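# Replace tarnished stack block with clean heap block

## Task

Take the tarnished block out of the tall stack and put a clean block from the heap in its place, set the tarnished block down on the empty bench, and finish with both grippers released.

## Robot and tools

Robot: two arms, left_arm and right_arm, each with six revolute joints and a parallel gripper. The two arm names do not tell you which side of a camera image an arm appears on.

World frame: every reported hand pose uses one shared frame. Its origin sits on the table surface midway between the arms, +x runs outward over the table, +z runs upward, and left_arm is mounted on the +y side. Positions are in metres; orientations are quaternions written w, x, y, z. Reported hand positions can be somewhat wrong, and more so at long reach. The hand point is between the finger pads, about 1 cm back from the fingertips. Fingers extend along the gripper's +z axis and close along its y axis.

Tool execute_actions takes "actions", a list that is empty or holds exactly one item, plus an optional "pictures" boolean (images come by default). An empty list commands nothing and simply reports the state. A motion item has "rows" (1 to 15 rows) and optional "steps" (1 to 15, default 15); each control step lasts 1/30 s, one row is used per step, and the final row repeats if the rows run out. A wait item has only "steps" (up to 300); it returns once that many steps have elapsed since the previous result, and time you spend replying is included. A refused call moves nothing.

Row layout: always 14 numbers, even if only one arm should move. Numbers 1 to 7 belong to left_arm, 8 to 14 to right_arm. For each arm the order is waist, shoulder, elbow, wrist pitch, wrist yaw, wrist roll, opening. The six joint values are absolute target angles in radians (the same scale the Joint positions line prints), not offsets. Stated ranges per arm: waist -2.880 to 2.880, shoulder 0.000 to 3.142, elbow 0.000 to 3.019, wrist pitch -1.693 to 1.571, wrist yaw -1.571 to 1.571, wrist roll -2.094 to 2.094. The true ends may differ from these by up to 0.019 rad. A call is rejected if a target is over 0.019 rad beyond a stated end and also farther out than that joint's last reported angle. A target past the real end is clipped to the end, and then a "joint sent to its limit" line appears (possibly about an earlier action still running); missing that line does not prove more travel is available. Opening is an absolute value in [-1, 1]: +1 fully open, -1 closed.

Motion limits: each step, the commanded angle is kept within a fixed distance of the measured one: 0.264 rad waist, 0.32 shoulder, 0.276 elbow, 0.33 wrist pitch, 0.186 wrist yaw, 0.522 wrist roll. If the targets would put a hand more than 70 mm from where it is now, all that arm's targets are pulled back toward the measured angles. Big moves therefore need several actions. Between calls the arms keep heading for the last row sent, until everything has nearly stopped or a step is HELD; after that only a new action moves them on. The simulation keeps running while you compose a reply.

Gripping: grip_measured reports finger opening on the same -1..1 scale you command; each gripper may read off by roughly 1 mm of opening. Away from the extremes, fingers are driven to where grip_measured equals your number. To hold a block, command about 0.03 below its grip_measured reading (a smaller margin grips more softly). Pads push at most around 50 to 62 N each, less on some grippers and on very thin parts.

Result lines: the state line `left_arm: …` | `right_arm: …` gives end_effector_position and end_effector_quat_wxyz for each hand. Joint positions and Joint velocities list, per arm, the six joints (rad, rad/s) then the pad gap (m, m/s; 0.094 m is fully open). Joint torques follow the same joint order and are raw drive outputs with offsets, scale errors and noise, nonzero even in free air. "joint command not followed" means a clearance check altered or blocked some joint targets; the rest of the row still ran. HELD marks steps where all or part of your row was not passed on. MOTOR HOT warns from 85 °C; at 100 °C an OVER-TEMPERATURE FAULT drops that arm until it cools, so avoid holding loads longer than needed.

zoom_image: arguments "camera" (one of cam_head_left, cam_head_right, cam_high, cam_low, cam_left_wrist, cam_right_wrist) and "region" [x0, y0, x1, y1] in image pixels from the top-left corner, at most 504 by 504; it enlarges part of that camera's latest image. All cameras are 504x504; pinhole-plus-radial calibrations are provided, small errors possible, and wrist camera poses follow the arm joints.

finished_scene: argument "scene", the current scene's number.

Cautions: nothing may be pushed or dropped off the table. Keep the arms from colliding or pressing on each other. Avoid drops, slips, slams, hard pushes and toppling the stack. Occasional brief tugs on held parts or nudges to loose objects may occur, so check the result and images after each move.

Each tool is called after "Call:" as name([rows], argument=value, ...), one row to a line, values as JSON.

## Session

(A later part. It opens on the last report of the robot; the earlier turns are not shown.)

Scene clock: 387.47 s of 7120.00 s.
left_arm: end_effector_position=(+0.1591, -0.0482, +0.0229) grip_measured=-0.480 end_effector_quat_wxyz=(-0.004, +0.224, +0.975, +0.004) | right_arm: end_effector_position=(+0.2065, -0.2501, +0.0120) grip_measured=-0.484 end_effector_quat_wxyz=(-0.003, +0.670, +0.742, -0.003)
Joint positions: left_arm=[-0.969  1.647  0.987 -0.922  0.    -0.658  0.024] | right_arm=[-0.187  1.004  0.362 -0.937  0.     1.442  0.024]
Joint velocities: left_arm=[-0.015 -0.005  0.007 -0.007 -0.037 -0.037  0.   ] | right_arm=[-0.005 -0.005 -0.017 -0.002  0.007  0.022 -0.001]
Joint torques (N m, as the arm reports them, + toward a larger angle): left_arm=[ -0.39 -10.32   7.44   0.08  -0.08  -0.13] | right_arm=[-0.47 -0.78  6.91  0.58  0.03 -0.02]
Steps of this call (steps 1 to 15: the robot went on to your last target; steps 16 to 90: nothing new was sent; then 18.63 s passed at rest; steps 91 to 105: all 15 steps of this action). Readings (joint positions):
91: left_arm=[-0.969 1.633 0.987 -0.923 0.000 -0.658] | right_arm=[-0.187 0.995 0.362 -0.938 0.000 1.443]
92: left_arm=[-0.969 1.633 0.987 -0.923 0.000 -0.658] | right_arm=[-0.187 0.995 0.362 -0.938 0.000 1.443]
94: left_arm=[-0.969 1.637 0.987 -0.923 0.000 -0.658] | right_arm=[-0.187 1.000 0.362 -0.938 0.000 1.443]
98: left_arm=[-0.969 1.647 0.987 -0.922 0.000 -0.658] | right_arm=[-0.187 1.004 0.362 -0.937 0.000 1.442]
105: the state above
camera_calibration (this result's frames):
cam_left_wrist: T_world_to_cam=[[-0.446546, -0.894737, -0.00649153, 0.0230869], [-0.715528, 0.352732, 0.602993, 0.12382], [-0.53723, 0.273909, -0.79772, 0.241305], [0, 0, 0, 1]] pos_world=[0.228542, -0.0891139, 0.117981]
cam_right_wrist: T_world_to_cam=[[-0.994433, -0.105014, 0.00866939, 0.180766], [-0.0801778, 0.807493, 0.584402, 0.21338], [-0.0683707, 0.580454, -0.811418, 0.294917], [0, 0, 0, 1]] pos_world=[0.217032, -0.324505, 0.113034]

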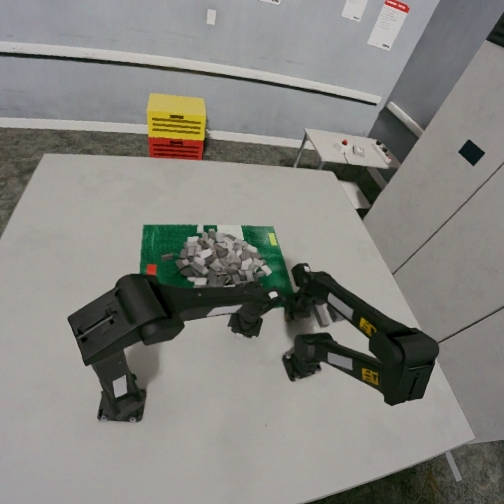

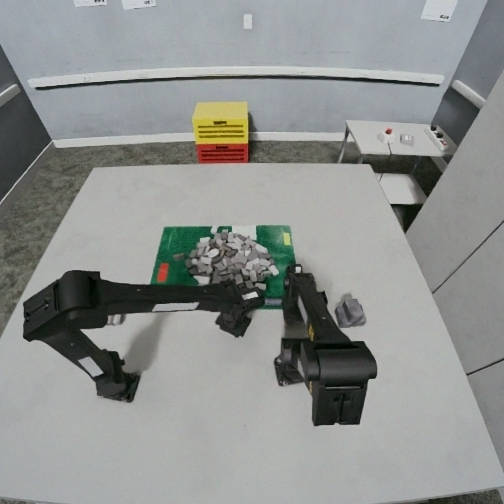

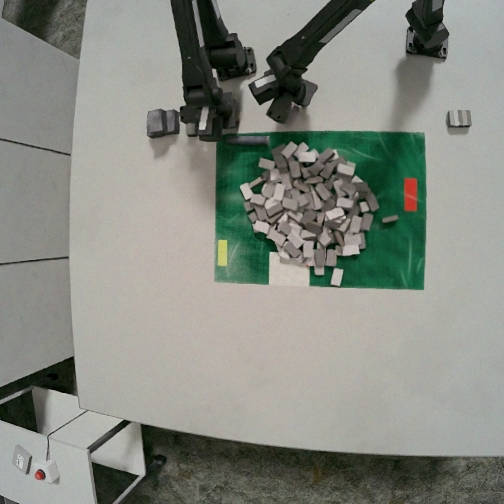

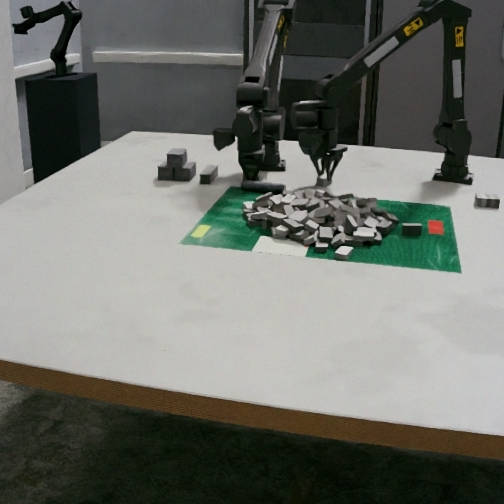

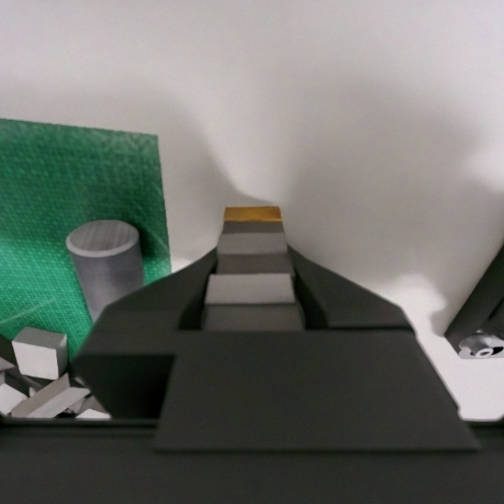

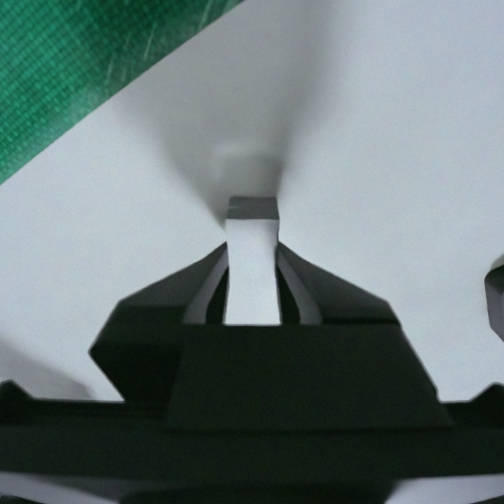

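Call:
execute_actions([
  {"rows": [[-0.972,1.65,1.0,-0.915,0,-0.67,-0.5,-0.193,1.005,0.367,-0.928,0,1.436,-0.505],[-0.972,1.65,1.0,-0.917,0,-0.67,-0.488,-0.193,1.004,0.369,-0.93,0,1.436,-0.492],[-0.972,1.65,1.0,-0.919,0,-0.67,-0.476,-0.193,1.004,0.371,-0.932,0,1.436,-0.48],[-0.972,1.65,1.0,-0.921,0,-0.67,-0.46,-0.193,1.004,0.373,-0.934,0,1.436,-0.465],[-0.972,1.65,1.0,-0.922,0,-0.67,-0.43,-0.193,1.004,0.375,-0.936,0,1.436,-0.44],[-0.972,1.648,1.0,-0.923,0,-0.67,-0.39,-0.193,1.004,0.377,-0.937,0,1.436,-0.4],[-0.972,1.646,1.0,-0.924,0,-0.67,-0.34,-0.193,1.003,0.379,-0.938,0,1.436,-0.34],[-0.972,1.643,1.0,-0.925,0,-0.67,-0.29,-0.193,1.002,0.382,-0.939,0,1.436,-0.27],[-0.972,1.64,1.0,-0.926,0,-0.67,-0.24,-0.193,1.001,0.385,-0.94,0,1.436,-0.2],[-0.972,1.635,1.0,-0.927,0,-0.67,-0.19,-0.193,0.999,0.388,-0.941,0,1.436,-0.13],[-0.972,1.629,1.0,-0.928,0,-0.67,-0.15,-0.193,0.997,0.391,-0.942,0,1.436,-0.06],[-0.972,1.622,1.0,-0.929,0,-0.67,-0.15,-0.193,0.995,0.394,-0.943,0,1.436,0.01],[-0.972,1.613,1.0,-0.931,0,-0.67,-0.15,-0.193,0.992,0.397,-0.945,0,1.436,0.08],[-0.972,1.603,1.0,-0.935,0,-0.67,-0.15,-0.193,0.989,0.4,-0.947,0,1.436,0.15],[-0.972,1.591,1.0,-0.941,0,-0.67,-0.15,-0.193,0.986,0.403,-0.95,0,1.436,0.15]], "steps": 15},
], pictures=false)

Call:
execute_actions([
  {"rows": [[-0.972,1.577,1.0,-0.949,0,-0.67,-0.15,-0.193,0.982,0.406,-0.954,0,1.436,0.15],[-0.968,1.562,1.0,-0.959,0,-0.67,-0.15,-0.193,0.978,0.409,-0.958,0,1.436,0.15],[-0.962,1.546,0.997,-0.97,0,-0.67,-0.15,-0.193,0.974,0.412,-0.963,0,1.436,0.15],[-0.953,1.53,0.993,-0.981,0,-0.67,-0.15,-0.193,0.97,0.414,-0.968,0,1.436,0.15],[-0.94,1.514,0.988,-0.992,0,-0.67,-0.15,-0.193,0.966,0.416,-0.973,0,1.436,0.15],[-0.923,1.498,0.983,-1.003,0,-0.67,-0.15,-0.193,0.962,0.418,-0.978,0,1.436,0.15],[-0.902,1.482,0.978,-1.014,0,-0.67,-0.15,-0.193,0.959,0.42,-0.983,0,1.436,0.15],[-0.878,1.466,0.973,-1.025,0,-0.67,-0.15,-0.193,0.956,0.421,-0.987,0,1.436,0.15],[-0.851,1.45,0.968,-1.036,0,-0.67,-0.15,-0.193,0.954,0.422,-0.99,0,1.436,0.15],[-0.822,1.434,0.963,-1.047,0,-0.67,-0.15,-0.193,0.952,0.422,-0.993,0,1.436,0.15],[-0.791,1.419,0.958,-1.058,0,-0.67,-0.15,-0.193,0.951,0.422,-0.995,0,1.436,0.15],[-0.759,1.404,0.953,-1.069,0,-0.67,-0.15,-0.193,0.951,0.422,-0.995,0,1.436,0.15],[-0.726,1.389,0.948,-1.08,0,-0.67,-0.15,-0.193,0.951,0.422,-0.995,0,1.436,0.15],[-0.693,1.374,0.943,-1.091,0,-0.67,-0.15,-0.193,0.951,0.422,-0.995,0,1.436,0.15],[-0.66,1.359,0.938,-1.102,0,-0.67,-0.15,-0.193,0.951,0.422,-0.995,0,1.436,0.15]], "steps": 15},
], pictures=false)

Call:
execute_actions([
  {"rows": [[-0.627,1.345,0.933,-1.113,0,-0.67,-0.15,-0.193,0.951,0.422,-0.995,0,1.436,0.15],[-0.595,1.331,0.928,-1.123,0,-0.67,-0.15,-0.193,0.951,0.422,-0.995,0,1.436,0.15],[-0.564,1.318,0.923,-1.133,0,-0.67,-0.15,-0.193,0.951,0.422,-0.995,0,1.436,0.15],[-0.535,1.306,0.918,-1.142,0,-0.67,-0.15,-0.193,0.951,0.422,-0.995,0,1.436,0.15],[-0.508,1.295,0.913,-1.15,0,-0.67,-0.15,-0.193,0.951,0.422,-0.995,0,1.436,0.15],[-0.483,1.285,0.908,-1.157,0,-0.67,-0.15,-0.193,0.951,0.422,-0.995,0,1.436,0.15],[-0.461,1.276,0.903,-1.163,0,-0.67,-0.15,-0.193,0.951,0.422,-0.995,0,1.436,0.15],[-0.442,1.268,0.898,-1.168,0,-0.67,-0.15,-0.193,0.951,0.422,-0.995,0,1.436,0.15],[-0.426,1.262,0.894,-1.172,0,-0.67,-0.15,-0.193,0.951,0.422,-0.995,0,1.436,0.15],[-0.414,1.257,0.89,-1.175,0,-0.67,-0.15,-0.193,0.951,0.422,-0.995,0,1.436,0.15],[-0.406,1.253,0.887,-1.177,0,-0.67,-0.15,-0.193,0.951,0.422,-0.995,0,1.436,0.15],[-0.4,1.25,0.885,-1.178,0,-0.67,-0.15,-0.193,0.951,0.422,-0.995,0,1.436,0.15]], "steps": 14},
])

Scene clock: 400.37 s of 7120.00 s.
left_arm: end_effector_position=(+0.1588, -0.0477, +0.0245) grip_measured=-0.152 end_effector_quat_wxyz=(-0.004, +0.224, +0.975, +0.004) | right_arm: end_effector_position=(+0.2065, -0.2501, +0.0124) grip_measured=+0.141 end_effector_quat_wxyz=(-0.003, +0.670, +0.742, -0.002)
Joint positions: left_arm=[-0.969  1.643  0.987 -0.926  0.    -0.658  0.04 ] | right_arm=[-0.187  1.002  0.362 -0.938  0.     1.442  0.054]
Joint velocities: left_arm=[-0.015 -0.083 -0.012 -0.09   0.022  0.037 -0.   ] | right_arm=[-0.005 -0.054 -0.002 -0.037 -0.022  0.037  0.015]
Joint torques (N m, as the arm reports them, + toward a larger angle): left_arm=[ -0.19 -13.97   7.54  -0.61  -0.09  -0.14] | right_arm=[-0.46 -1.88  9.45 -0.09  0.03 -0.02]
Steps of this call (steps 1 to 15: the robot went on to your last target; steps 16 to 90: nothing new was sent; then 9.40 s passed at rest; steps 91 to 105: all 15 steps of this action). Readings (joint positions):
91: left_arm=[-0.969 1.647 0.987 -0.922 0.000 -0.658] | right_arm=[-0.187 1.004 0.362 -0.937 0.000 1.442]
92: left_arm=[-0.969 1.647 0.987 -0.922 0.000 -0.658] | right_arm=[-0.187 1.004 0.362 -0.937 0.000 1.442]
94: left_arm=[-0.969 1.647 0.987 -0.922 0.000 -0.658] | right_arm=[-0.187 1.004 0.362 -0.937 0.000 1.442]
98: left_arm=[-0.969 1.647 0.987 -0.922 0.000 -0.658] | right_arm=[-0.187 1.004 0.362 -0.937 0.000 1.442]
105: the state above

Scene clock: 400.87 s of 7120.00 s.
left_arm: end_effector_position=(+0.2189, +0.0318, +0.1054) grip_measured=-0.152 end_effector_quat_wxyz=(+0.020, +0.108, +0.994, -0.020) | right_arm: end_effector_position=(+0.2015, -0.2500, +0.0205) grip_measured=+0.148 end_effector_quat_wxyz=(-0.003, +0.670, +0.742, -0.003)
Joint positions: left_arm=[-0.733  1.399  0.955 -1.07   0.001 -0.658  0.04 ] | right_arm=[-0.187  0.959  0.367 -0.986  0.     1.442  0.054]
Joint velocities: left_arm=[ 1.138 -0.386 -0.12  -0.325 -0.007  0.007 -0.   ] | right_arm=[-0.015 -0.015  0.042  0.007 -0.11   0.022 -0.001]
Joint torques (N m, as the arm reports them, + toward a larger angle): left_arm=[ 0.19 -9.57  6.94 -0.42 -0.08 -0.14] | right_arm=[-0.46 -1.08 10.44  0.02  0.03 -0.01]
Steps of this call (steps 1 to 15: all 15 steps of this action). Readings (joint positions):
1: left_arm=[-0.969 1.638 0.987 -0.930 0.000 -0.658] | right_arm=[-0.187 1.000 0.362 -0.940 0.000 1.442]
2: left_arm=[-0.969 1.631 0.987 -0.937 0.000 -0.658] | right_arm=[-0.187 0.997 0.362 -0.943 0.000 1.442]
4: left_arm=[-0.969 1.607 0.987 -0.954 0.000 -0.658] | right_arm=[-0.187 0.988 0.362 -0.951 0.000 1.442]
8: left_arm=[-0.947 1.530 0.983 -0.995 0.000 -0.658] | right_arm=[-0.187 0.971 0.362 -0.970 0.000 1.442]
15: the state above

Scene clock: 401.33 s of 7120.00 s.
left_arm: end_effector_position=(+0.2583, +0.1527, +0.1247) grip_measured=-0.152 end_effector_quat_wxyz=(+0.008, -0.056, +0.998, -0.006) | right_arm: end_effector_position=(+0.2020, -0.2500, +0.0210) grip_measured=+0.148 end_effector_quat_wxyz=(-0.003, +0.670, +0.742, -0.002)
Joint positions: left_arm=[-0.404  1.266  0.886 -1.17   0.    -0.659  0.04 ] | right_arm=[-0.187  0.959  0.368 -0.987  0.     1.442  0.054]
Joint velocities: left_arm=[ 0.054 -0.073 -0.022 -0.046 -0.007  0.037 -0.001] | right_arm=[-0.005 -0.015 -0.002 -0.017 -0.037 -0.007 -0.001]
Joint torques (N m, as the arm reports them, + toward a larger angle): left_arm=[ 0.3  -7.6   7.8  -0.39 -0.09 -0.12] | right_arm=[-0.44 -1.13 10.58 -0.03  0.03 -0.02]
Steps of this call (steps 1 to 14: all 14 steps of this action). Readings (joint positions):
1: left_arm=[-0.694 1.386 0.949 -1.081 0.001 -0.658] | right_arm=[-0.187 0.959 0.367 -0.987 0.000 1.442]
2: left_arm=[-0.657 1.374 0.943 -1.092 0.000 -0.658] | right_arm=[-0.187 0.959 0.368 -0.987 0.000 1.442]
4: left_arm=[-0.587 1.349 0.931 -1.113 0.000 -0.658] | right_arm=[-0.187 0.959 0.368 -0.987 0.000 1.442]
8: left_arm=[-0.478 1.305 0.908 -1.148 0.000 -0.658] | right_arm=[-0.187 0.959 0.368 -0.987 0.000 1.442]
14: the state above
camera_calibration (this result's frames):
cam_left_wrist: T_world_to_cam=[[0.102176, -0.99469, 0.0123164, 0.119048], [-0.809316, -0.0759218, 0.582446, 0.154834], [-0.578418, -0.0694797, -0.812776, 0.385744], [0, 0, 0, 1]] pos_world=[0.336267, 0.156972, 0.221874]
cam_right_wrist: T_world_to_cam=[[-0.994442, -0.105013, 0.00753485, 0.176313], [-0.0808463, 0.807511, 0.584286, 0.207845], [-0.0674424, 0.58043, -0.811513, 0.301613], [0, 0, 0, 1]] pos_world=[0.212478, -0.324387, 0.121994]

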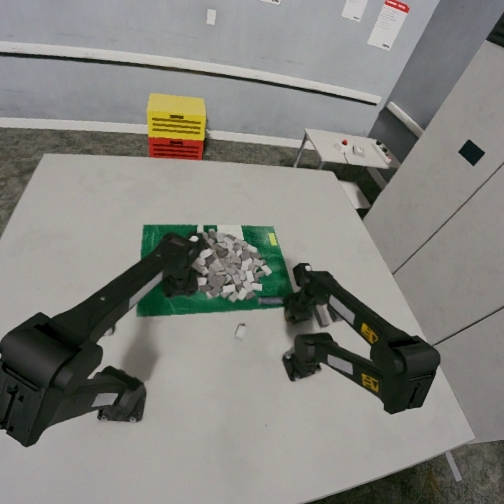

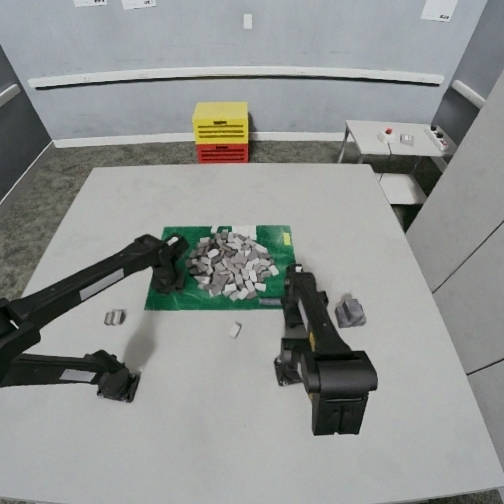

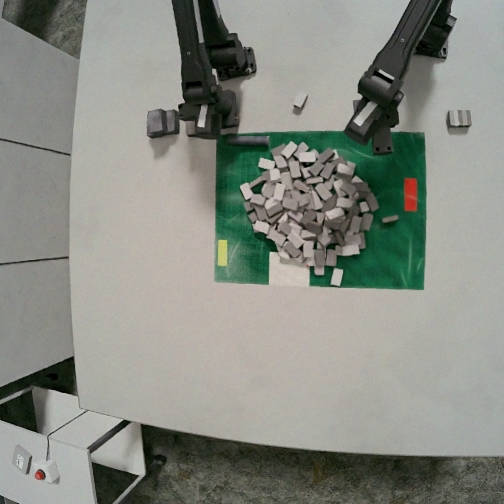

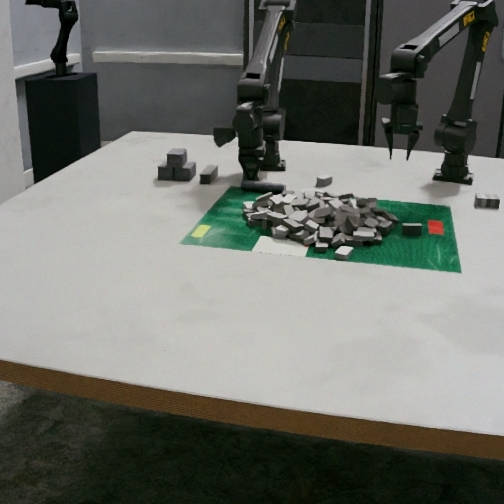

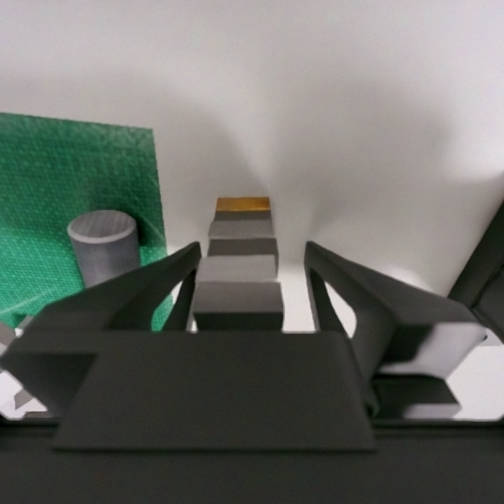

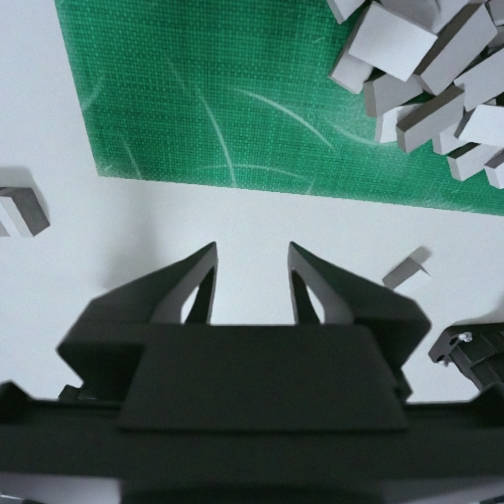

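Call:
execute_actions([
  {"rows": [[-0.4,1.25,0.885,-1.178,0,-0.67,-0.15,-0.193,0.951,0.426,-0.995,0,1.436,0.12],[-0.4,1.25,0.885,-1.178,0,-0.67,-0.15,-0.193,0.951,0.429,-0.995,0,1.436,0.09],[-0.4,1.25,0.885,-1.178,0,-0.67,-0.15,-0.193,0.951,0.432,-0.996,0,1.436,0.06],[-0.4,1.25,0.885,-1.178,0,-0.67,-0.15,-0.193,0.951,0.434,-0.997,0,1.436,0.03],[-0.4,1.25,0.885,-1.178,0,-0.67,-0.15,-0.193,0.951,0.4355,-0.998,0,1.436,0.0],[-0.4,1.25,0.885,-1.178,0,-0.67,-0.15,-0.193,0.951,0.4355,-0.999,0,1.436,-0.03],[-0.4,1.25,0.885,-1.178,0,-0.67,-0.15,-0.193,0.951,0.4355,-1.0,0,1.436,-0.06],[-0.4,1.25,0.885,-1.178,0,-0.67,-0.15,-0.193,0.951,0.4355,-1.001,0,1.436,-0.09],[-0.4,1.25,0.885,-1.178,0,-0.67,-0.15,-0.193,0.951,0.4355,-1.001,0,1.436,-0.12]], "steps": 15},
])

Scene clock: 406.50 s of 7120.00 s.
left_arm: end_effector_position=(+0.2580, +0.1532, +0.1246) grip_measured=-0.152 end_effector_quat_wxyz=(+0.008, -0.057, +0.998, -0.006) | right_arm: end_effector_position=(+0.2074, -0.2501, +0.0257) grip_measured=-0.118 end_effector_quat_wxyz=(+0.001, +0.670, +0.742, +0.001)
Joint positions: left_arm=[-0.403  1.266  0.886 -1.171  0.    -0.659  0.04 ] | right_arm=[-0.187  0.959  0.383 -0.993  0.     1.442  0.041]
Joint velocities: left_arm=[-0.005 -0.015 -0.012  0.012 -0.022 -0.022 -0.   ] | right_arm=[ 0.005 -0.015 -0.012 -0.017  0.051 -0.11  -0.   ]
Joint torques (N m, as the arm reports them, + toward a larger angle): left_arm=[ 0.27 -7.83  7.64 -0.43 -0.07 -0.13] | right_arm=[-0.45 -1.24 10.62 -0.02  0.03 -0.02]
Steps of this call (steps 1 to 15: the robot went on to your last target; steps 16 to 90: nothing new was sent; then 1.67 s passed at rest; steps 91 to 105: all 15 steps of this action). Readings (joint positions):
91: left_arm=[-0.403 1.266 0.886 -1.171 0.000 -0.659] | right_arm=[-0.187 0.959 0.368 -0.987 0.000 1.442]
92: left_arm=[-0.403 1.266 0.886 -1.171 0.000 -0.659] | right_arm=[-0.187 0.959 0.369 -0.987 0.000 1.442]
94: left_arm=[-0.403 1.266 0.886 -1.171 0.000 -0.659] | right_arm=[-0.187 0.959 0.371 -0.988 0.000 1.442]
98: left_arm=[-0.403 1.266 0.886 -1.171 0.000 -0.659] | right_arm=[-0.187 0.959 0.380 -0.991 0.000 1.442]
105: the state above
camera_calibration (this result's frames):
cam_left_wrist: T_world_to_cam=[[0.102942, -0.994617, 0.0118558, 0.119387], [-0.808878, -0.0767698, 0.582944, 0.154624], [-0.578895, -0.0695995, -0.812426, 0.38568], [0, 0, 0, 1]] pos_world=[0.33605, 0.157458, 0.221784]
cam_right_wrist: T_world_to_cam=[[-0.99447, -0.105013, -0.0015417, 0.181852], [-0.0861895, 0.80765, 0.583329, 0.206794], [-0.0600118, 0.580236, -0.812235, 0.304329], [0, 0, 0, 1]] pos_world=[0.216933, -0.324503, 0.126838]

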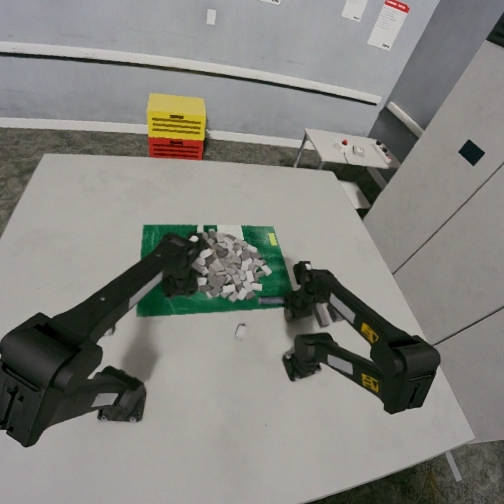

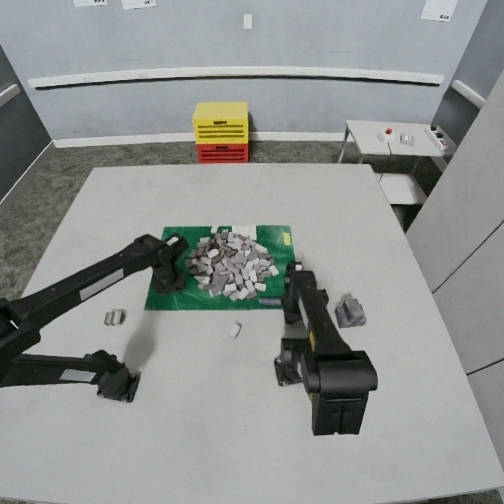

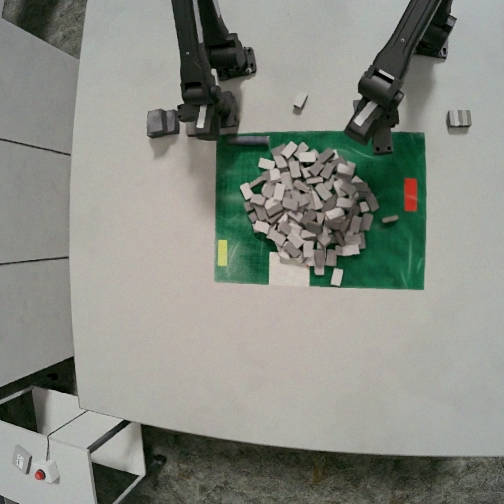

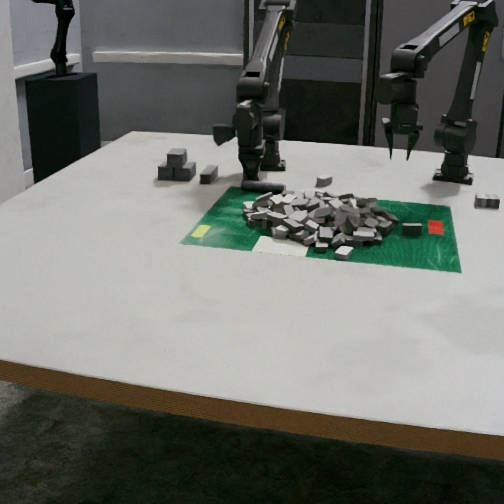

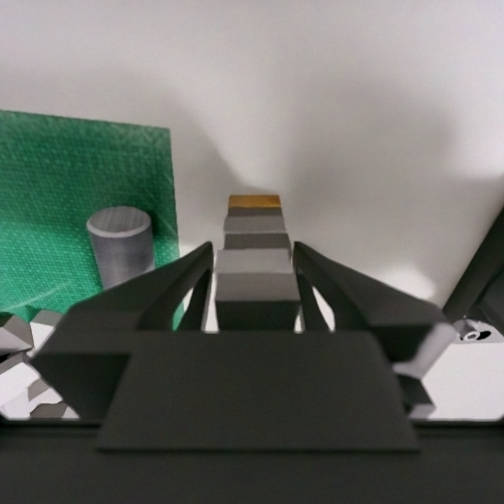

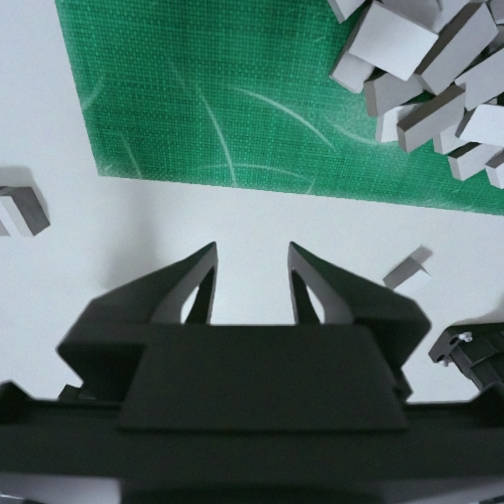

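Call:
execute_actions([
  {"rows": [[-0.4,1.25,0.885,-1.178,0,-0.67,-0.15,-0.193,0.951,0.43,-1.003,0,1.436,-0.17],[-0.4,1.25,0.885,-1.178,0,-0.67,-0.15,-0.193,0.951,0.425,-1.005,0,1.436,-0.22],[-0.4,1.25,0.885,-1.178,0,-0.67,-0.15,-0.193,0.951,0.425,-1.005,0,1.436,-0.27],[-0.4,1.25,0.885,-1.178,0,-0.67,-0.15,-0.193,0.951,0.425,-1.005,0,1.436,-0.32],[-0.4,1.25,0.885,-1.178,0,-0.67,-0.15,-0.193,0.951,0.425,-1.005,0,1.436,-0.36],[-0.4,1.25,0.885,-1.178,0,-0.67,-0.15,-0.193,0.951,0.425,-1.005,0,1.436,-0.39],[-0.4,1.25,0.885,-1.178,0,-0.67,-0.15,-0.193,0.951,0.425,-1.005,0,1.436,-0.415],[-0.4,1.25,0.885,-1.178,0,-0.67,-0.15,-0.193,0.951,0.425,-1.005,0,1.436,-0.435],[-0.4,1.25,0.885,-1.178,0,-0.67,-0.15,-0.193,0.951,0.425,-1.005,0,1.436,-0.45],[-0.4,1.25,0.885,-1.178,0,-0.67,-0.15,-0.193,0.951,0.425,-1.005,0,1.436,-0.464],[-0.4,1.25,0.885,-1.178,0,-0.67,-0.15,-0.193,0.951,0.425,-1.005,0,1.436,-0.477],[-0.4,1.25,0.885,-1.178,0,-0.67,-0.15,-0.193,0.951,0.425,-1.005,0,1.436,-0.49],[-0.4,1.25,0.885,-1.178,0,-0.67,-0.15,-0.193,0.951,0.425,-1.005,0,1.436,-0.502],[-0.4,1.25,0.885,-1.178,0,-0.67,-0.15,-0.193,0.951,0.425,-1.005,0,1.436,-0.512],[-0.4,1.25,0.885,-1.178,0,-0.67,-0.15,-0.193,0.951,0.425,-1.005,0,1.436,-0.52]], "steps": 15},
], pictures=false)

Call:
execute_actions([
  {"rows": [[-0.4,1.25,0.885,-1.178,0,-0.67,-0.15,-0.193,0.951,0.437,-1.005,0,1.436,-0.52],[-0.4,1.25,0.885,-1.178,0,-0.67,-0.15,-0.192,0.951,0.448,-1.005,0,1.436,-0.52],[-0.4,1.25,0.885,-1.178,0,-0.67,-0.15,-0.191,0.951,0.457,-1.005,0,1.436,-0.52],[-0.4,1.25,0.885,-1.178,0,-0.67,-0.15,-0.19,0.951,0.464,-1.005,0,1.436,-0.52],[-0.4,1.25,0.885,-1.178,0,-0.67,-0.15,-0.189,0.951,0.468,-1.005,0,1.436,-0.52],[-0.4,1.25,0.885,-1.178,0,-0.67,-0.15,-0.188,0.951,0.472,-1.005,0,1.436,-0.52],[-0.4,1.25,0.885,-1.178,0,-0.67,-0.15,-0.187,0.951,0.476,-1.008,0,1.436,-0.52],[-0.4,1.25,0.885,-1.178,0,-0.67,-0.15,-0.186,0.951,0.48,-1.011,0,1.436,-0.52],[-0.4,1.25,0.885,-1.178,0,-0.67,-0.15,-0.185,0.951,0.484,-1.0145,0,1.436,-0.52],[-0.4,1.25,0.885,-1.178,0,-0.67,-0.15,-0.185,0.951,0.488,-1.018,0,1.436,-0.52],[-0.4,1.25,0.885,-1.178,0,-0.67,-0.15,-0.185,0.951,0.492,-1.0215,0,1.436,-0.52],[-0.4,1.25,0.885,-1.178,0,-0.67,-0.15,-0.185,0.951,0.496,-1.025,0,1.436,-0.52],[-0.4,1.25,0.885,-1.178,0,-0.67,-0.15,-0.1833,0.953,0.5,-1.0285,0,1.436,-0.52],[-0.4,1.25,0.885,-1.178,0,-0.67,-0.15,-0.1784,0.955,0.504,-1.032,0,1.436,-0.52],[-0.4,1.25,0.885,-1.178,0,-0.67,-0.15,-0.1703,0.957,0.507,-1.0355,0,1.436,-0.52]], "steps": 15},
], pictures=false)

Call:
execute_actions([
  {"rows": [[-0.4,1.25,0.885,-1.178,0,-0.67,-0.15,-0.1594,0.96,0.51,-1.039,0,1.436,-0.52],[-0.4,1.25,0.885,-1.178,0,-0.67,-0.15,-0.1457,0.9633,0.5133,-1.0425,0,1.436,-0.52],[-0.4,1.25,0.885,-1.178,0,-0.67,-0.15,-0.1294,0.9666,0.5166,-1.046,0,1.436,-0.52],[-0.4,1.25,0.885,-1.178,0,-0.67,-0.15,-0.1106,0.9699,0.5199,-1.046,0,1.436,-0.52],[-0.4,1.25,0.885,-1.178,0,-0.67,-0.15,-0.0896,0.9732,0.5232,-1.046,0,1.436,-0.52],[-0.4,1.25,0.885,-1.178,0,-0.67,-0.15,-0.0664,0.9765,0.5265,-1.046,0,1.436,-0.52],[-0.4,1.25,0.885,-1.178,0,-0.67,-0.15,-0.0413,0.9798,0.5298,-1.046,0,1.436,-0.52],[-0.4,1.25,0.885,-1.178,0,-0.67,-0.15,-0.0144,0.9831,0.5331,-1.046,0,1.436,-0.52],[-0.4,1.25,0.885,-1.178,0,-0.67,-0.15,0.0141,0.9864,0.5364,-1.046,0,1.436,-0.52],[-0.4,1.25,0.885,-1.178,0,-0.67,-0.15,0.044,0.9897,0.5397,-1.046,0,1.436,-0.52],[-0.4,1.25,0.885,-1.178,0,-0.67,-0.15,0.0753,0.993,0.543,-1.046,0,1.436,-0.52],[-0.4,1.25,0.885,-1.178,0,-0.67,-0.15,0.1077,0.9963,0.5463,-1.046,0,1.436,-0.52],[-0.4,1.25,0.885,-1.178,0,-0.67,-0.15,0.1411,0.9996,0.5496,-1.046,0,1.436,-0.52],[-0.4,1.25,0.885,-1.178,0,-0.67,-0.15,0.1753,1.0029,0.5529,-1.046,0,1.436,-0.52],[-0.4,1.25,0.885,-1.178,0,-0.67,-0.15,0.2102,1.0062,0.5562,-1.046,0,1.436,-0.52]], "steps": 15},
], pictures=false)

Call:
execute_actions([
  {"rows": [[-0.4,1.25,0.885,-1.178,0,-0.67,-0.15,0.2455,1.0095,0.5595,-1.046,0,1.436,-0.52],[-0.4,1.25,0.885,-1.178,0,-0.67,-0.15,0.2812,1.0128,0.5628,-1.046,0,1.436,-0.52],[-0.4,1.25,0.885,-1.178,0,-0.67,-0.15,0.317,1.0161,0.5661,-1.046,0,1.436,-0.52],[-0.4,1.25,0.885,-1.178,0,-0.67,-0.15,0.3528,1.0194,0.5694,-1.046,0,1.436,-0.52],[-0.4,1.25,0.885,-1.178,0,-0.67,-0.15,0.3885,1.0227,0.5727,-1.046,0,1.436,-0.52],[-0.4,1.25,0.885,-1.178,0,-0.67,-0.15,0.4238,1.026,0.576,-1.046,0,1.436,-0.52],[-0.4,1.25,0.885,-1.178,0,-0.67,-0.15,0.4587,1.0293,0.5793,-1.046,0,1.436,-0.52],[-0.4,1.25,0.885,-1.178,0,-0.67,-0.15,0.4929,1.0326,0.5826,-1.046,0,1.436,-0.52],[-0.4,1.25,0.885,-1.178,0,-0.67,-0.15,0.5263,1.0359,0.5859,-1.046,0,1.436,-0.52],[-0.4,1.25,0.885,-1.178,0,-0.67,-0.15,0.5587,1.0392,0.5892,-1.046,0,1.436,-0.52],[-0.4,1.25,0.885,-1.178,0,-0.67,-0.15,0.59,1.0425,0.5925,-1.046,0,1.436,-0.52],[-0.4,1.25,0.885,-1.178,0,-0.67,-0.15,0.6199,1.0458,0.5958,-1.046,0,1.436,-0.52],[-0.4,1.25,0.885,-1.178,0,-0.67,-0.15,0.6484,1.0491,0.5991,-1.046,0,1.436,-0.52],[-0.4,1.25,0.885,-1.178,0,-0.67,-0.15,0.6753,1.0524,0.602,-1.046,0,1.436,-0.52],[-0.4,1.25,0.885,-1.178,0,-0.67,-0.15,0.7004,1.055,0.6045,-1.046,0,1.436,-0.52]], "steps": 15},
], pictures=false)

Call:
execute_actions([
  {"rows": [[-0.4,1.25,0.885,-1.178,0,-0.67,-0.15,0.7236,1.057,0.6065,-1.046,0,1.436,-0.52],[-0.4,1.25,0.885,-1.178,0,-0.67,-0.15,0.7446,1.058,0.608,-1.046,0,1.436,-0.52],[-0.4,1.25,0.885,-1.178,0,-0.67,-0.15,0.7634,1.059,0.608,-1.046,0,1.436,-0.52],[-0.4,1.25,0.885,-1.178,0,-0.67,-0.15,0.7797,1.059,0.608,-1.046,0,1.436,-0.52],[-0.4,1.25,0.885,-1.178,0,-0.67,-0.15,0.7934,1.059,0.608,-1.046,0,1.436,-0.52],[-0.4,1.25,0.885,-1.178,0,-0.67,-0.15,0.8043,1.059,0.608,-1.046,0,1.436,-0.52],[-0.4,1.25,0.885,-1.178,0,-0.67,-0.15,0.8124,1.059,0.608,-1.046,0,1.436,-0.52],[-0.4,1.25,0.885,-1.178,0,-0.67,-0.15,0.8173,1.059,0.608,-1.046,0,1.436,-0.52],[-0.4,1.25,0.885,-1.178,0,-0.67,-0.15,0.819,1.059,0.608,-1.046,0,1.436,-0.52]], "steps": 15},
])

Scene clock: 439.80 s of 7120.00 s.
left_arm: end_effector_position=(+0.2580, +0.1532, +0.1246) grip_measured=-0.152 end_effector_quat_wxyz=(+0.008, -0.057, +0.998, -0.006) | right_arm: end_effector_position=(+0.2064, -0.2501, +0.0257) grip_measured=-0.484 end_effector_quat_wxyz=(-0.001, +0.670, +0.742, -0.001)
Joint positions: left_arm=[-0.403  1.266  0.886 -1.171  0.    -0.659  0.04 ] | right_arm=[-0.187  0.959  0.383 -0.997  0.     1.442  0.024]
Joint velocities: left_arm=[-0.024 -0.005 -0.002  0.012 -0.051 -0.022  0.   ] | right_arm=[-0.015 -0.024  0.002 -0.007  0.081 -0.022 -0.   ]
Joint torques (N m, as the arm reports them, + toward a larger angle): left_arm=[ 0.54 -7.99  7.67 -0.46 -0.09 -0.12] | right_arm=[-0.45 -0.65  9.88 -0.03  0.03 -0.02]
Steps of this call (steps 1 to 15: the robot went on to your last target; steps 16 to 90: nothing new was sent; then 29.80 s passed at rest; steps 91 to 105: all 15 steps of this action). Readings (joint positions):
91: left_arm=[-0.403 1.266 0.886 -1.171 0.000 -0.659] | right_arm=[-0.187 0.959 0.383 -0.993 0.000 1.442]
92: left_arm=[-0.403 1.266 0.886 -1.171 0.000 -0.659] | right_arm=[-0.187 0.959 0.383 -0.994 0.000 1.442]
94: left_arm=[-0.403 1.266 0.886 -1.171 0.000 -0.659] | right_arm=[-0.187 0.959 0.383 -0.996 0.000 1.442]
98: left_arm=[-0.403 1.266 0.886 -1.171 0.000 -0.659] | right_arm=[-0.187 0.959 0.383 -0.996 0.000 1.442]
105: the state above

Scene clock: 440.30 s of 7120.00 s.
left_arm: end_effector_position=(+0.2580, +0.1532, +0.1246) grip_measured=-0.152 end_effector_quat_wxyz=(+0.008, -0.057, +0.998, -0.006) | right_arm: end_effector_position=(+0.2161, -0.2502, +0.0369) grip_measured=-0.484 end_effector_quat_wxyz=(+0.004, +0.670, +0.743, +0.003)
Joint positions: left_arm=[-0.403  1.266  0.886 -1.171  0.    -0.659  0.04 ] | right_arm=[-0.186  0.959  0.418 -1.02   0.     1.442  0.024]
Joint velocities: left_arm=[ 0.005 -0.015  0.012  0.012  0.007  0.037 -0.   ] | right_arm=[ 0.034 -0.015  0.144 -0.095 -0.007 -0.066  0.001]
Joint torques (N m, as the arm reports them, + toward a larger angle): left_arm=[ 0.3  -7.55  7.61 -0.47 -0.06 -0.12] | right_arm=[ 1.63 -0.93 12.65 -0.24  0.05 -0.02]
Steps of this call (steps 1 to 15: all 15 steps of this action). Readings (joint positions):
1: left_arm=[-0.403 1.266 0.886 -1.171 0.000 -0.659] | right_arm=[-0.187 0.959 0.383 -0.997 0.000 1.442]
2: left_arm=[-0.403 1.266 0.886 -1.171 0.000 -0.659] | right_arm=[-0.187 0.959 0.383 -0.997 0.000 1.442]
4: left_arm=[-0.403 1.266 0.886 -1.171 0.000 -0.659] | right_arm=[-0.187 0.959 0.384 -0.997 0.000 1.442]
8: left_arm=[-0.403 1.266 0.886 -1.171 0.000 -0.659] | right_arm=[-0.187 0.959 0.387 -1.000 0.000 1.442]
15: the state above

Scene clock: 440.80 s of 7120.00 s.
left_arm: end_effector_position=(+0.2580, +0.1532, +0.1246) grip_measured=-0.152 end_effector_quat_wxyz=(+0.008, -0.057, +0.998, -0.006) | right_arm: end_effector_position=(+0.2217, -0.1846, +0.0464) grip_measured=-0.484 end_effector_quat_wxyz=(+0.001, +0.539, +0.842, +0.001)
Joint positions: left_arm=[-0.403  1.266  0.886 -1.171  0.    -0.659  0.04 ] | right_arm=[ 0.142  1.     0.468 -1.037  0.001  1.442  0.024]
Joint velocities: left_arm=[ 0.005 -0.005 -0.002  0.007 -0.051  0.022  0.   ] | right_arm=[ 1.001  0.083  0.105  0.007 -0.037 -0.037 -0.   ]
Joint torques (N m, as the arm reports them, + toward a larger angle): left_arm=[ 0.33 -7.61  7.68 -0.44 -0.09 -0.14] | right_arm=[ 0.12 -1.45 12.69 -0.19  0.02 -0.01]
Steps of this call (steps 1 to 15: all 15 steps of this action). Readings (joint positions):
1: left_arm=[-0.403 1.266 0.886 -1.171 0.000 -0.659] | right_arm=[-0.184 0.959 0.422 -1.024 0.000 1.442]
2: left_arm=[-0.403 1.266 0.886 -1.171 0.000 -0.659] | right_arm=[-0.179 0.959 0.427 -1.027 0.000 1.442]
4: left_arm=[-0.403 1.266 0.886 -1.171 0.000 -0.659] | right_arm=[-0.157 0.961 0.434 -1.033 0.001 1.442]
8: left_arm=[-0.403 1.266 0.886 -1.171 0.000 -0.659] | right_arm=[-0.072 0.973 0.446 -1.037 0.001 1.442]
15: the state above

Scene clock: 441.30 s of 7120.00 s.
left_arm: end_effector_position=(+0.2580, +0.1532, +0.1246) grip_measured=-0.152 end_effector_quat_wxyz=(+0.008, -0.057, +0.998, -0.006) | right_arm: end_effector_position=(+0.1800, -0.0837, +0.0539) grip_measured=-0.484 end_effector_quat_wxyz=(+0.001, +0.310, +0.951, +0.002)
Joint positions: left_arm=[-0.403  1.266  0.886 -1.171  0.    -0.659  0.04 ] | right_arm=[ 0.651  1.048  0.519 -1.037 -0.     1.442  0.024]
Joint velocities: left_arm=[-0.034  0.015 -0.012  0.007 -0.007 -0.022 -0.   ] | right_arm=[ 0.806  0.093  0.085  0.007  0.022  0.037 -0.   ]
Joint torques (N m, as the arm reports them, + toward a larger angle): left_arm=[ 0.37 -7.84  7.6  -0.5  -0.06 -0.11] | right_arm=[ 0.14 -2.06 12.78 -0.05  0.05 -0.02]
Steps of this call (steps 1 to 15: all 15 steps of this action). Readings (joint positions):
1: left_arm=[-0.403 1.266 0.886 -1.171 0.000 -0.659] | right_arm=[0.177 1.003 0.472 -1.037 0.001 1.442]
2: left_arm=[-0.403 1.266 0.886 -1.171 0.000 -0.659] | right_arm=[0.212 1.006 0.476 -1.037 0.001 1.442]
4: left_arm=[-0.403 1.266 0.886 -1.171 0.000 -0.659] | right_arm=[0.284 1.012 0.483 -1.037 0.001 1.442]
8: left_arm=[-0.403 1.266 0.886 -1.171 0.000 -0.659] | right_arm=[0.428 1.025 0.498 -1.037 0.000 1.442]
15: the state above

Scene clock: 441.80 s of 7120.00 s.
left_arm: end_effector_position=(+0.2580, +0.1532, +0.1246) grip_measured=-0.152 end_effector_quat_wxyz=(+0.008, -0.057, +0.998, -0.006) | right_arm: end_effector_position=(+0.1537, -0.0582, +0.0549) grip_measured=-0.484 end_effector_quat_wxyz=(+0.001, +0.231, +0.973, +0.002)
Joint positions: left_arm=[-0.403  1.266  0.886 -1.171  0.    -0.659  0.04 ] | right_arm=[ 0.815  1.059  0.528 -1.037 -0.     1.442  0.024]
Joint velocities: left_arm=[ 0.005 -0.015 -0.002 -0.007  0.007 -0.066  0.   ] | right_arm=[-0.005 -0.024 -0.007 -0.002 -0.037 -0.066 -0.001]
Joint torques (N m, as the arm reports them, + toward a larger angle): left_arm=[ 0.46 -7.88  7.6  -0.45 -0.06 -0.11] | right_arm=[ 0.34 -2.3  12.39 -0.06  0.05 -0.02]
Steps of this call (steps 1 to 15: all 15 steps of this action). Readings (joint positions):
1: left_arm=[-0.403 1.266 0.886 -1.171 0.000 -0.659] | right_arm=[0.678 1.051 0.522 -1.037 -0.000 1.442]
2: left_arm=[-0.403 1.266 0.886 -1.171 0.000 -0.659] | right_arm=[0.703 1.054 0.524 -1.037 -0.000 1.442]
4: left_arm=[-0.403 1.266 0.886 -1.171 0.000 -0.659] | right_arm=[0.746 1.058 0.528 -1.037 -0.000 1.442]
8: left_arm=[-0.403 1.266 0.886 -1.171 0.000 -0.659] | right_arm=[0.803 1.059 0.528 -1.037 -0.000 1.442]
15: the state above
camera_calibration (this result's frames):
cam_left_wrist: T_world_to_cam=[[0.102942, -0.994617, 0.0118558, 0.119387], [-0.808878, -0.0767698, 0.582944, 0.154624], [-0.578895, -0.0695995, -0.812426, 0.38568], [0, 0, 0, 1]] pos_world=[0.33605, 0.157458, 0.221784]
cam_right_wrist: T_world_to_cam=[[-0.447378, -0.894339, -0.0031044, 0.0187222], [-0.727135, 0.361712, 0.583472, 0.102605], [-0.520699, 0.26329, -0.812128, 0.265809], [0, 0, 0, 1]] pos_world=[0.22139, -0.0903543, 0.156061]

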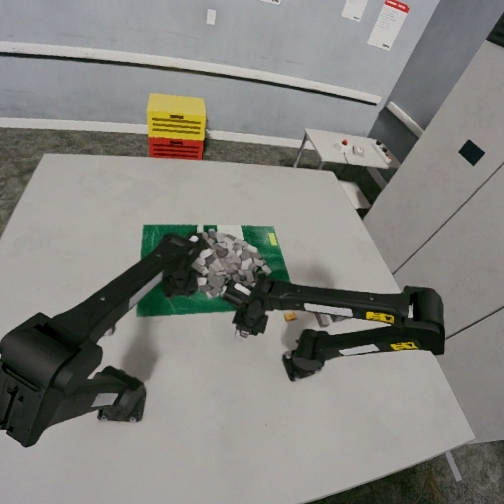

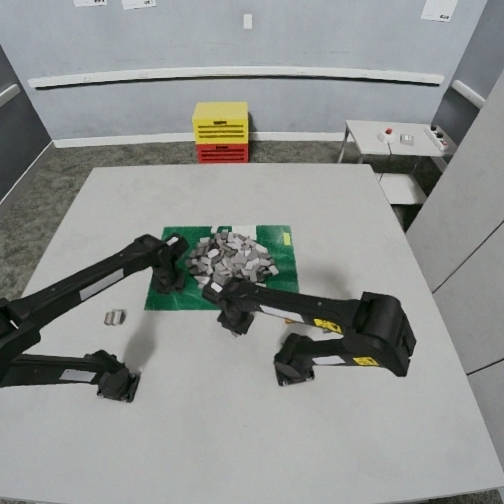

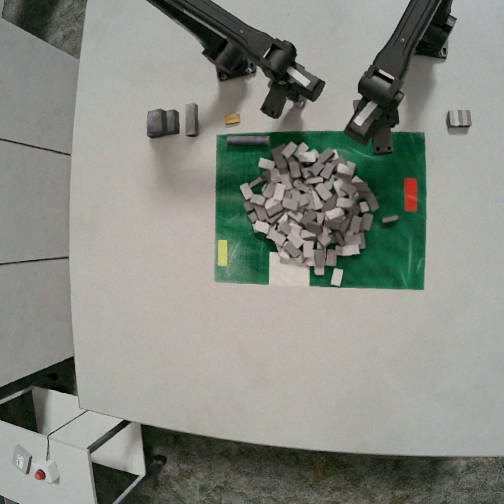

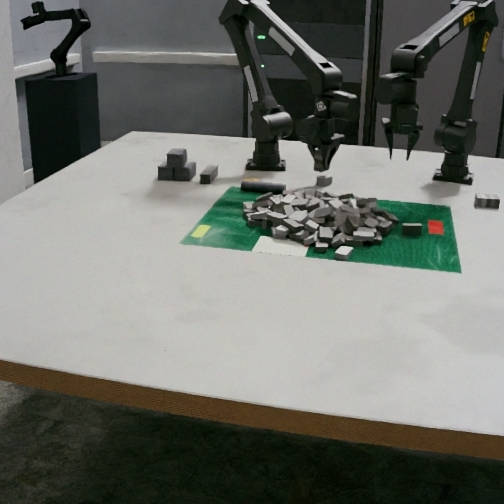

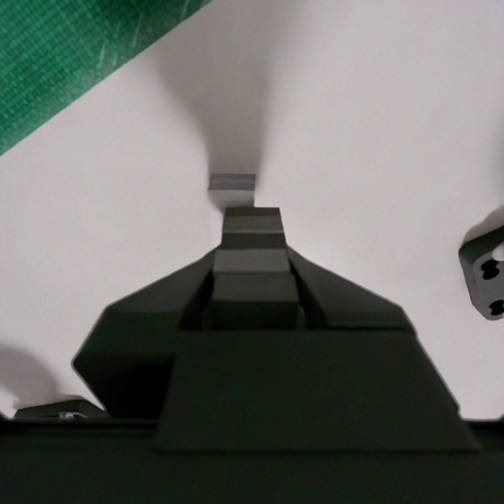

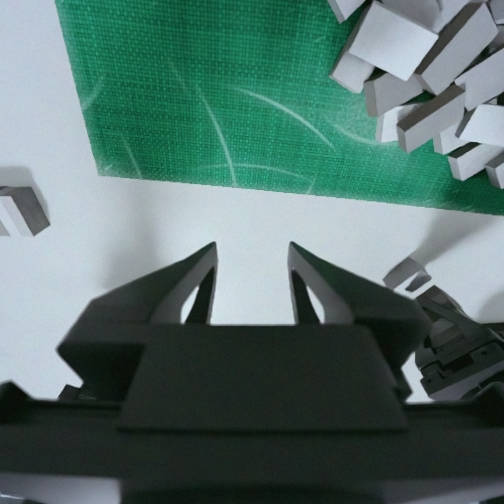

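Call:
execute_actions(actions=[])

Scene clock: 450.57 s of 7120.00 s.
left_arm: end_effector_position=(+0.2580, +0.1532, +0.1246) grip_measured=-0.152 end_effector_quat_wxyz=(+0.008, -0.057, +0.998, -0.006) | right_arm: end_effector_position=(+0.1537, -0.0582, +0.0549) grip_measured=-0.484 end_effector_quat_wxyz=(+0.001, +0.231, +0.973, +0.002)
Joint positions: left_arm=[-0.403  1.266  0.886 -1.171  0.    -0.659  0.04 ] | right_arm=[ 0.815  1.059  0.528 -1.037 -0.     1.442  0.024]
Joint velocities: left_arm=[-0.015 -0.005  0.002 -0.012  0.022  0.022 -0.002] | right_arm=[-0.015  0.005 -0.022  0.002 -0.051 -0.007  0.   ]
Joint torques (N m, as the arm reports them, + toward a larger angle): left_arm=[ 0.28 -7.86  7.63 -0.42 -0.08 -0.13] | right_arm=[ 0.42 -2.39 12.59 -0.04  0.04 -0.02]
Steps of this call (steps 1 to 15: the robot went on to your last target; steps 16 to 90: nothing new was sent; then 5.77 s passed at rest). Readings (joint positions):
1: left_arm=[-0.403 1.266 0.886 -1.171 0.000 -0.659] | right_arm=[0.815 1.059 0.528 -1.037 -0.000 1.442]
2: left_arm=[-0.403 1.266 0.886 -1.171 0.000 -0.659] | right_arm=[0.815 1.059 0.528 -1.037 -0.000 1.442]
4: left_arm=[-0.403 1.266 0.886 -1.171 0.000 -0.659] | right_arm=[0.815 1.059 0.528 -1.037 -0.000 1.442]
8: left_arm=[-0.403 1.266 0.886 -1.171 0.000 -0.659] | right_arm=[0.815 1.059 0.528 -1.037 -0.000 1.442]
90: the state above
All arms were judged still, so your last target was given up. Only a new action makes them travel on or press farther. Fingers that are still opening or closing keep moving.
camera_calibration (this result's frames):
cam_left_wrist: T_world_to_cam=[[0.102942, -0.994617, 0.0118558, 0.119387], [-0.808878, -0.0767698, 0.582944, 0.154624], [-0.578895, -0.0695995, -0.812426, 0.38568], [0, 0, 0, 1]] pos_world=[0.33605, 0.157458, 0.221784]
cam_right_wrist: T_world_to_cam=[[-0.447378, -0.894339, -0.0031044, 0.0187222], [-0.727135, 0.361712, 0.583472, 0.102605], [-0.520699, 0.26329, -0.812128, 0.265809], [0, 0, 0, 1]] pos_world=[0.22139, -0.0903543, 0.156061]

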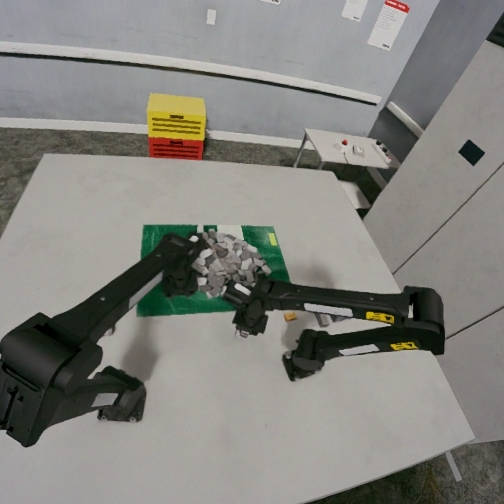

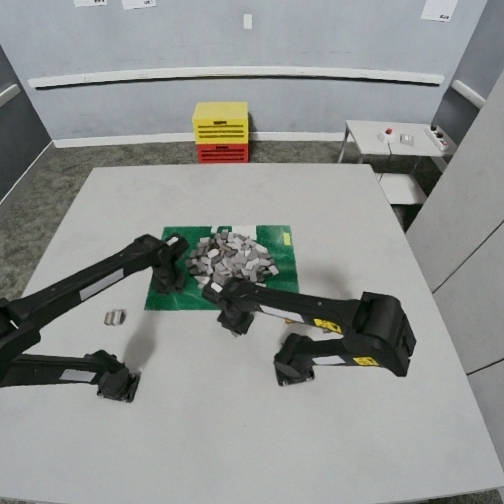

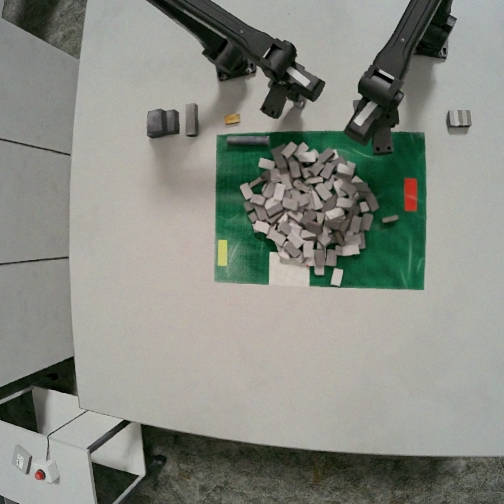

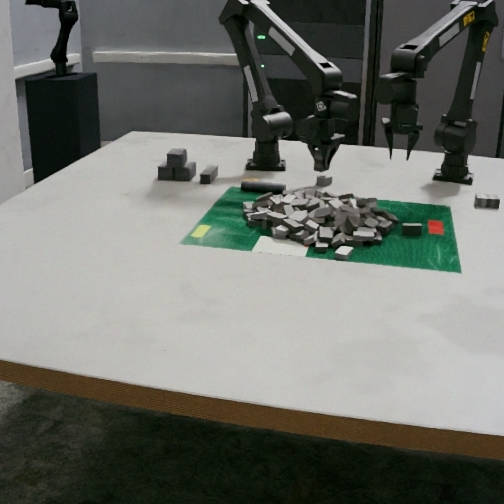

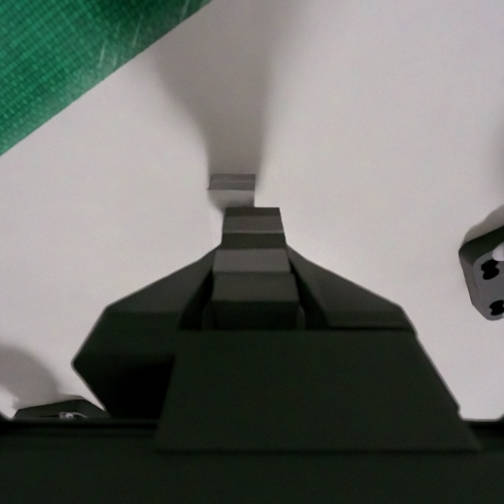

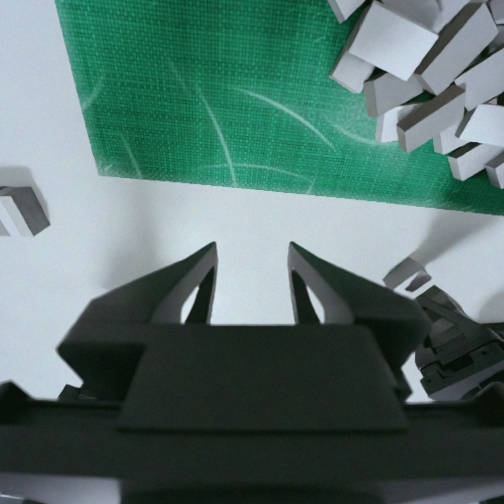

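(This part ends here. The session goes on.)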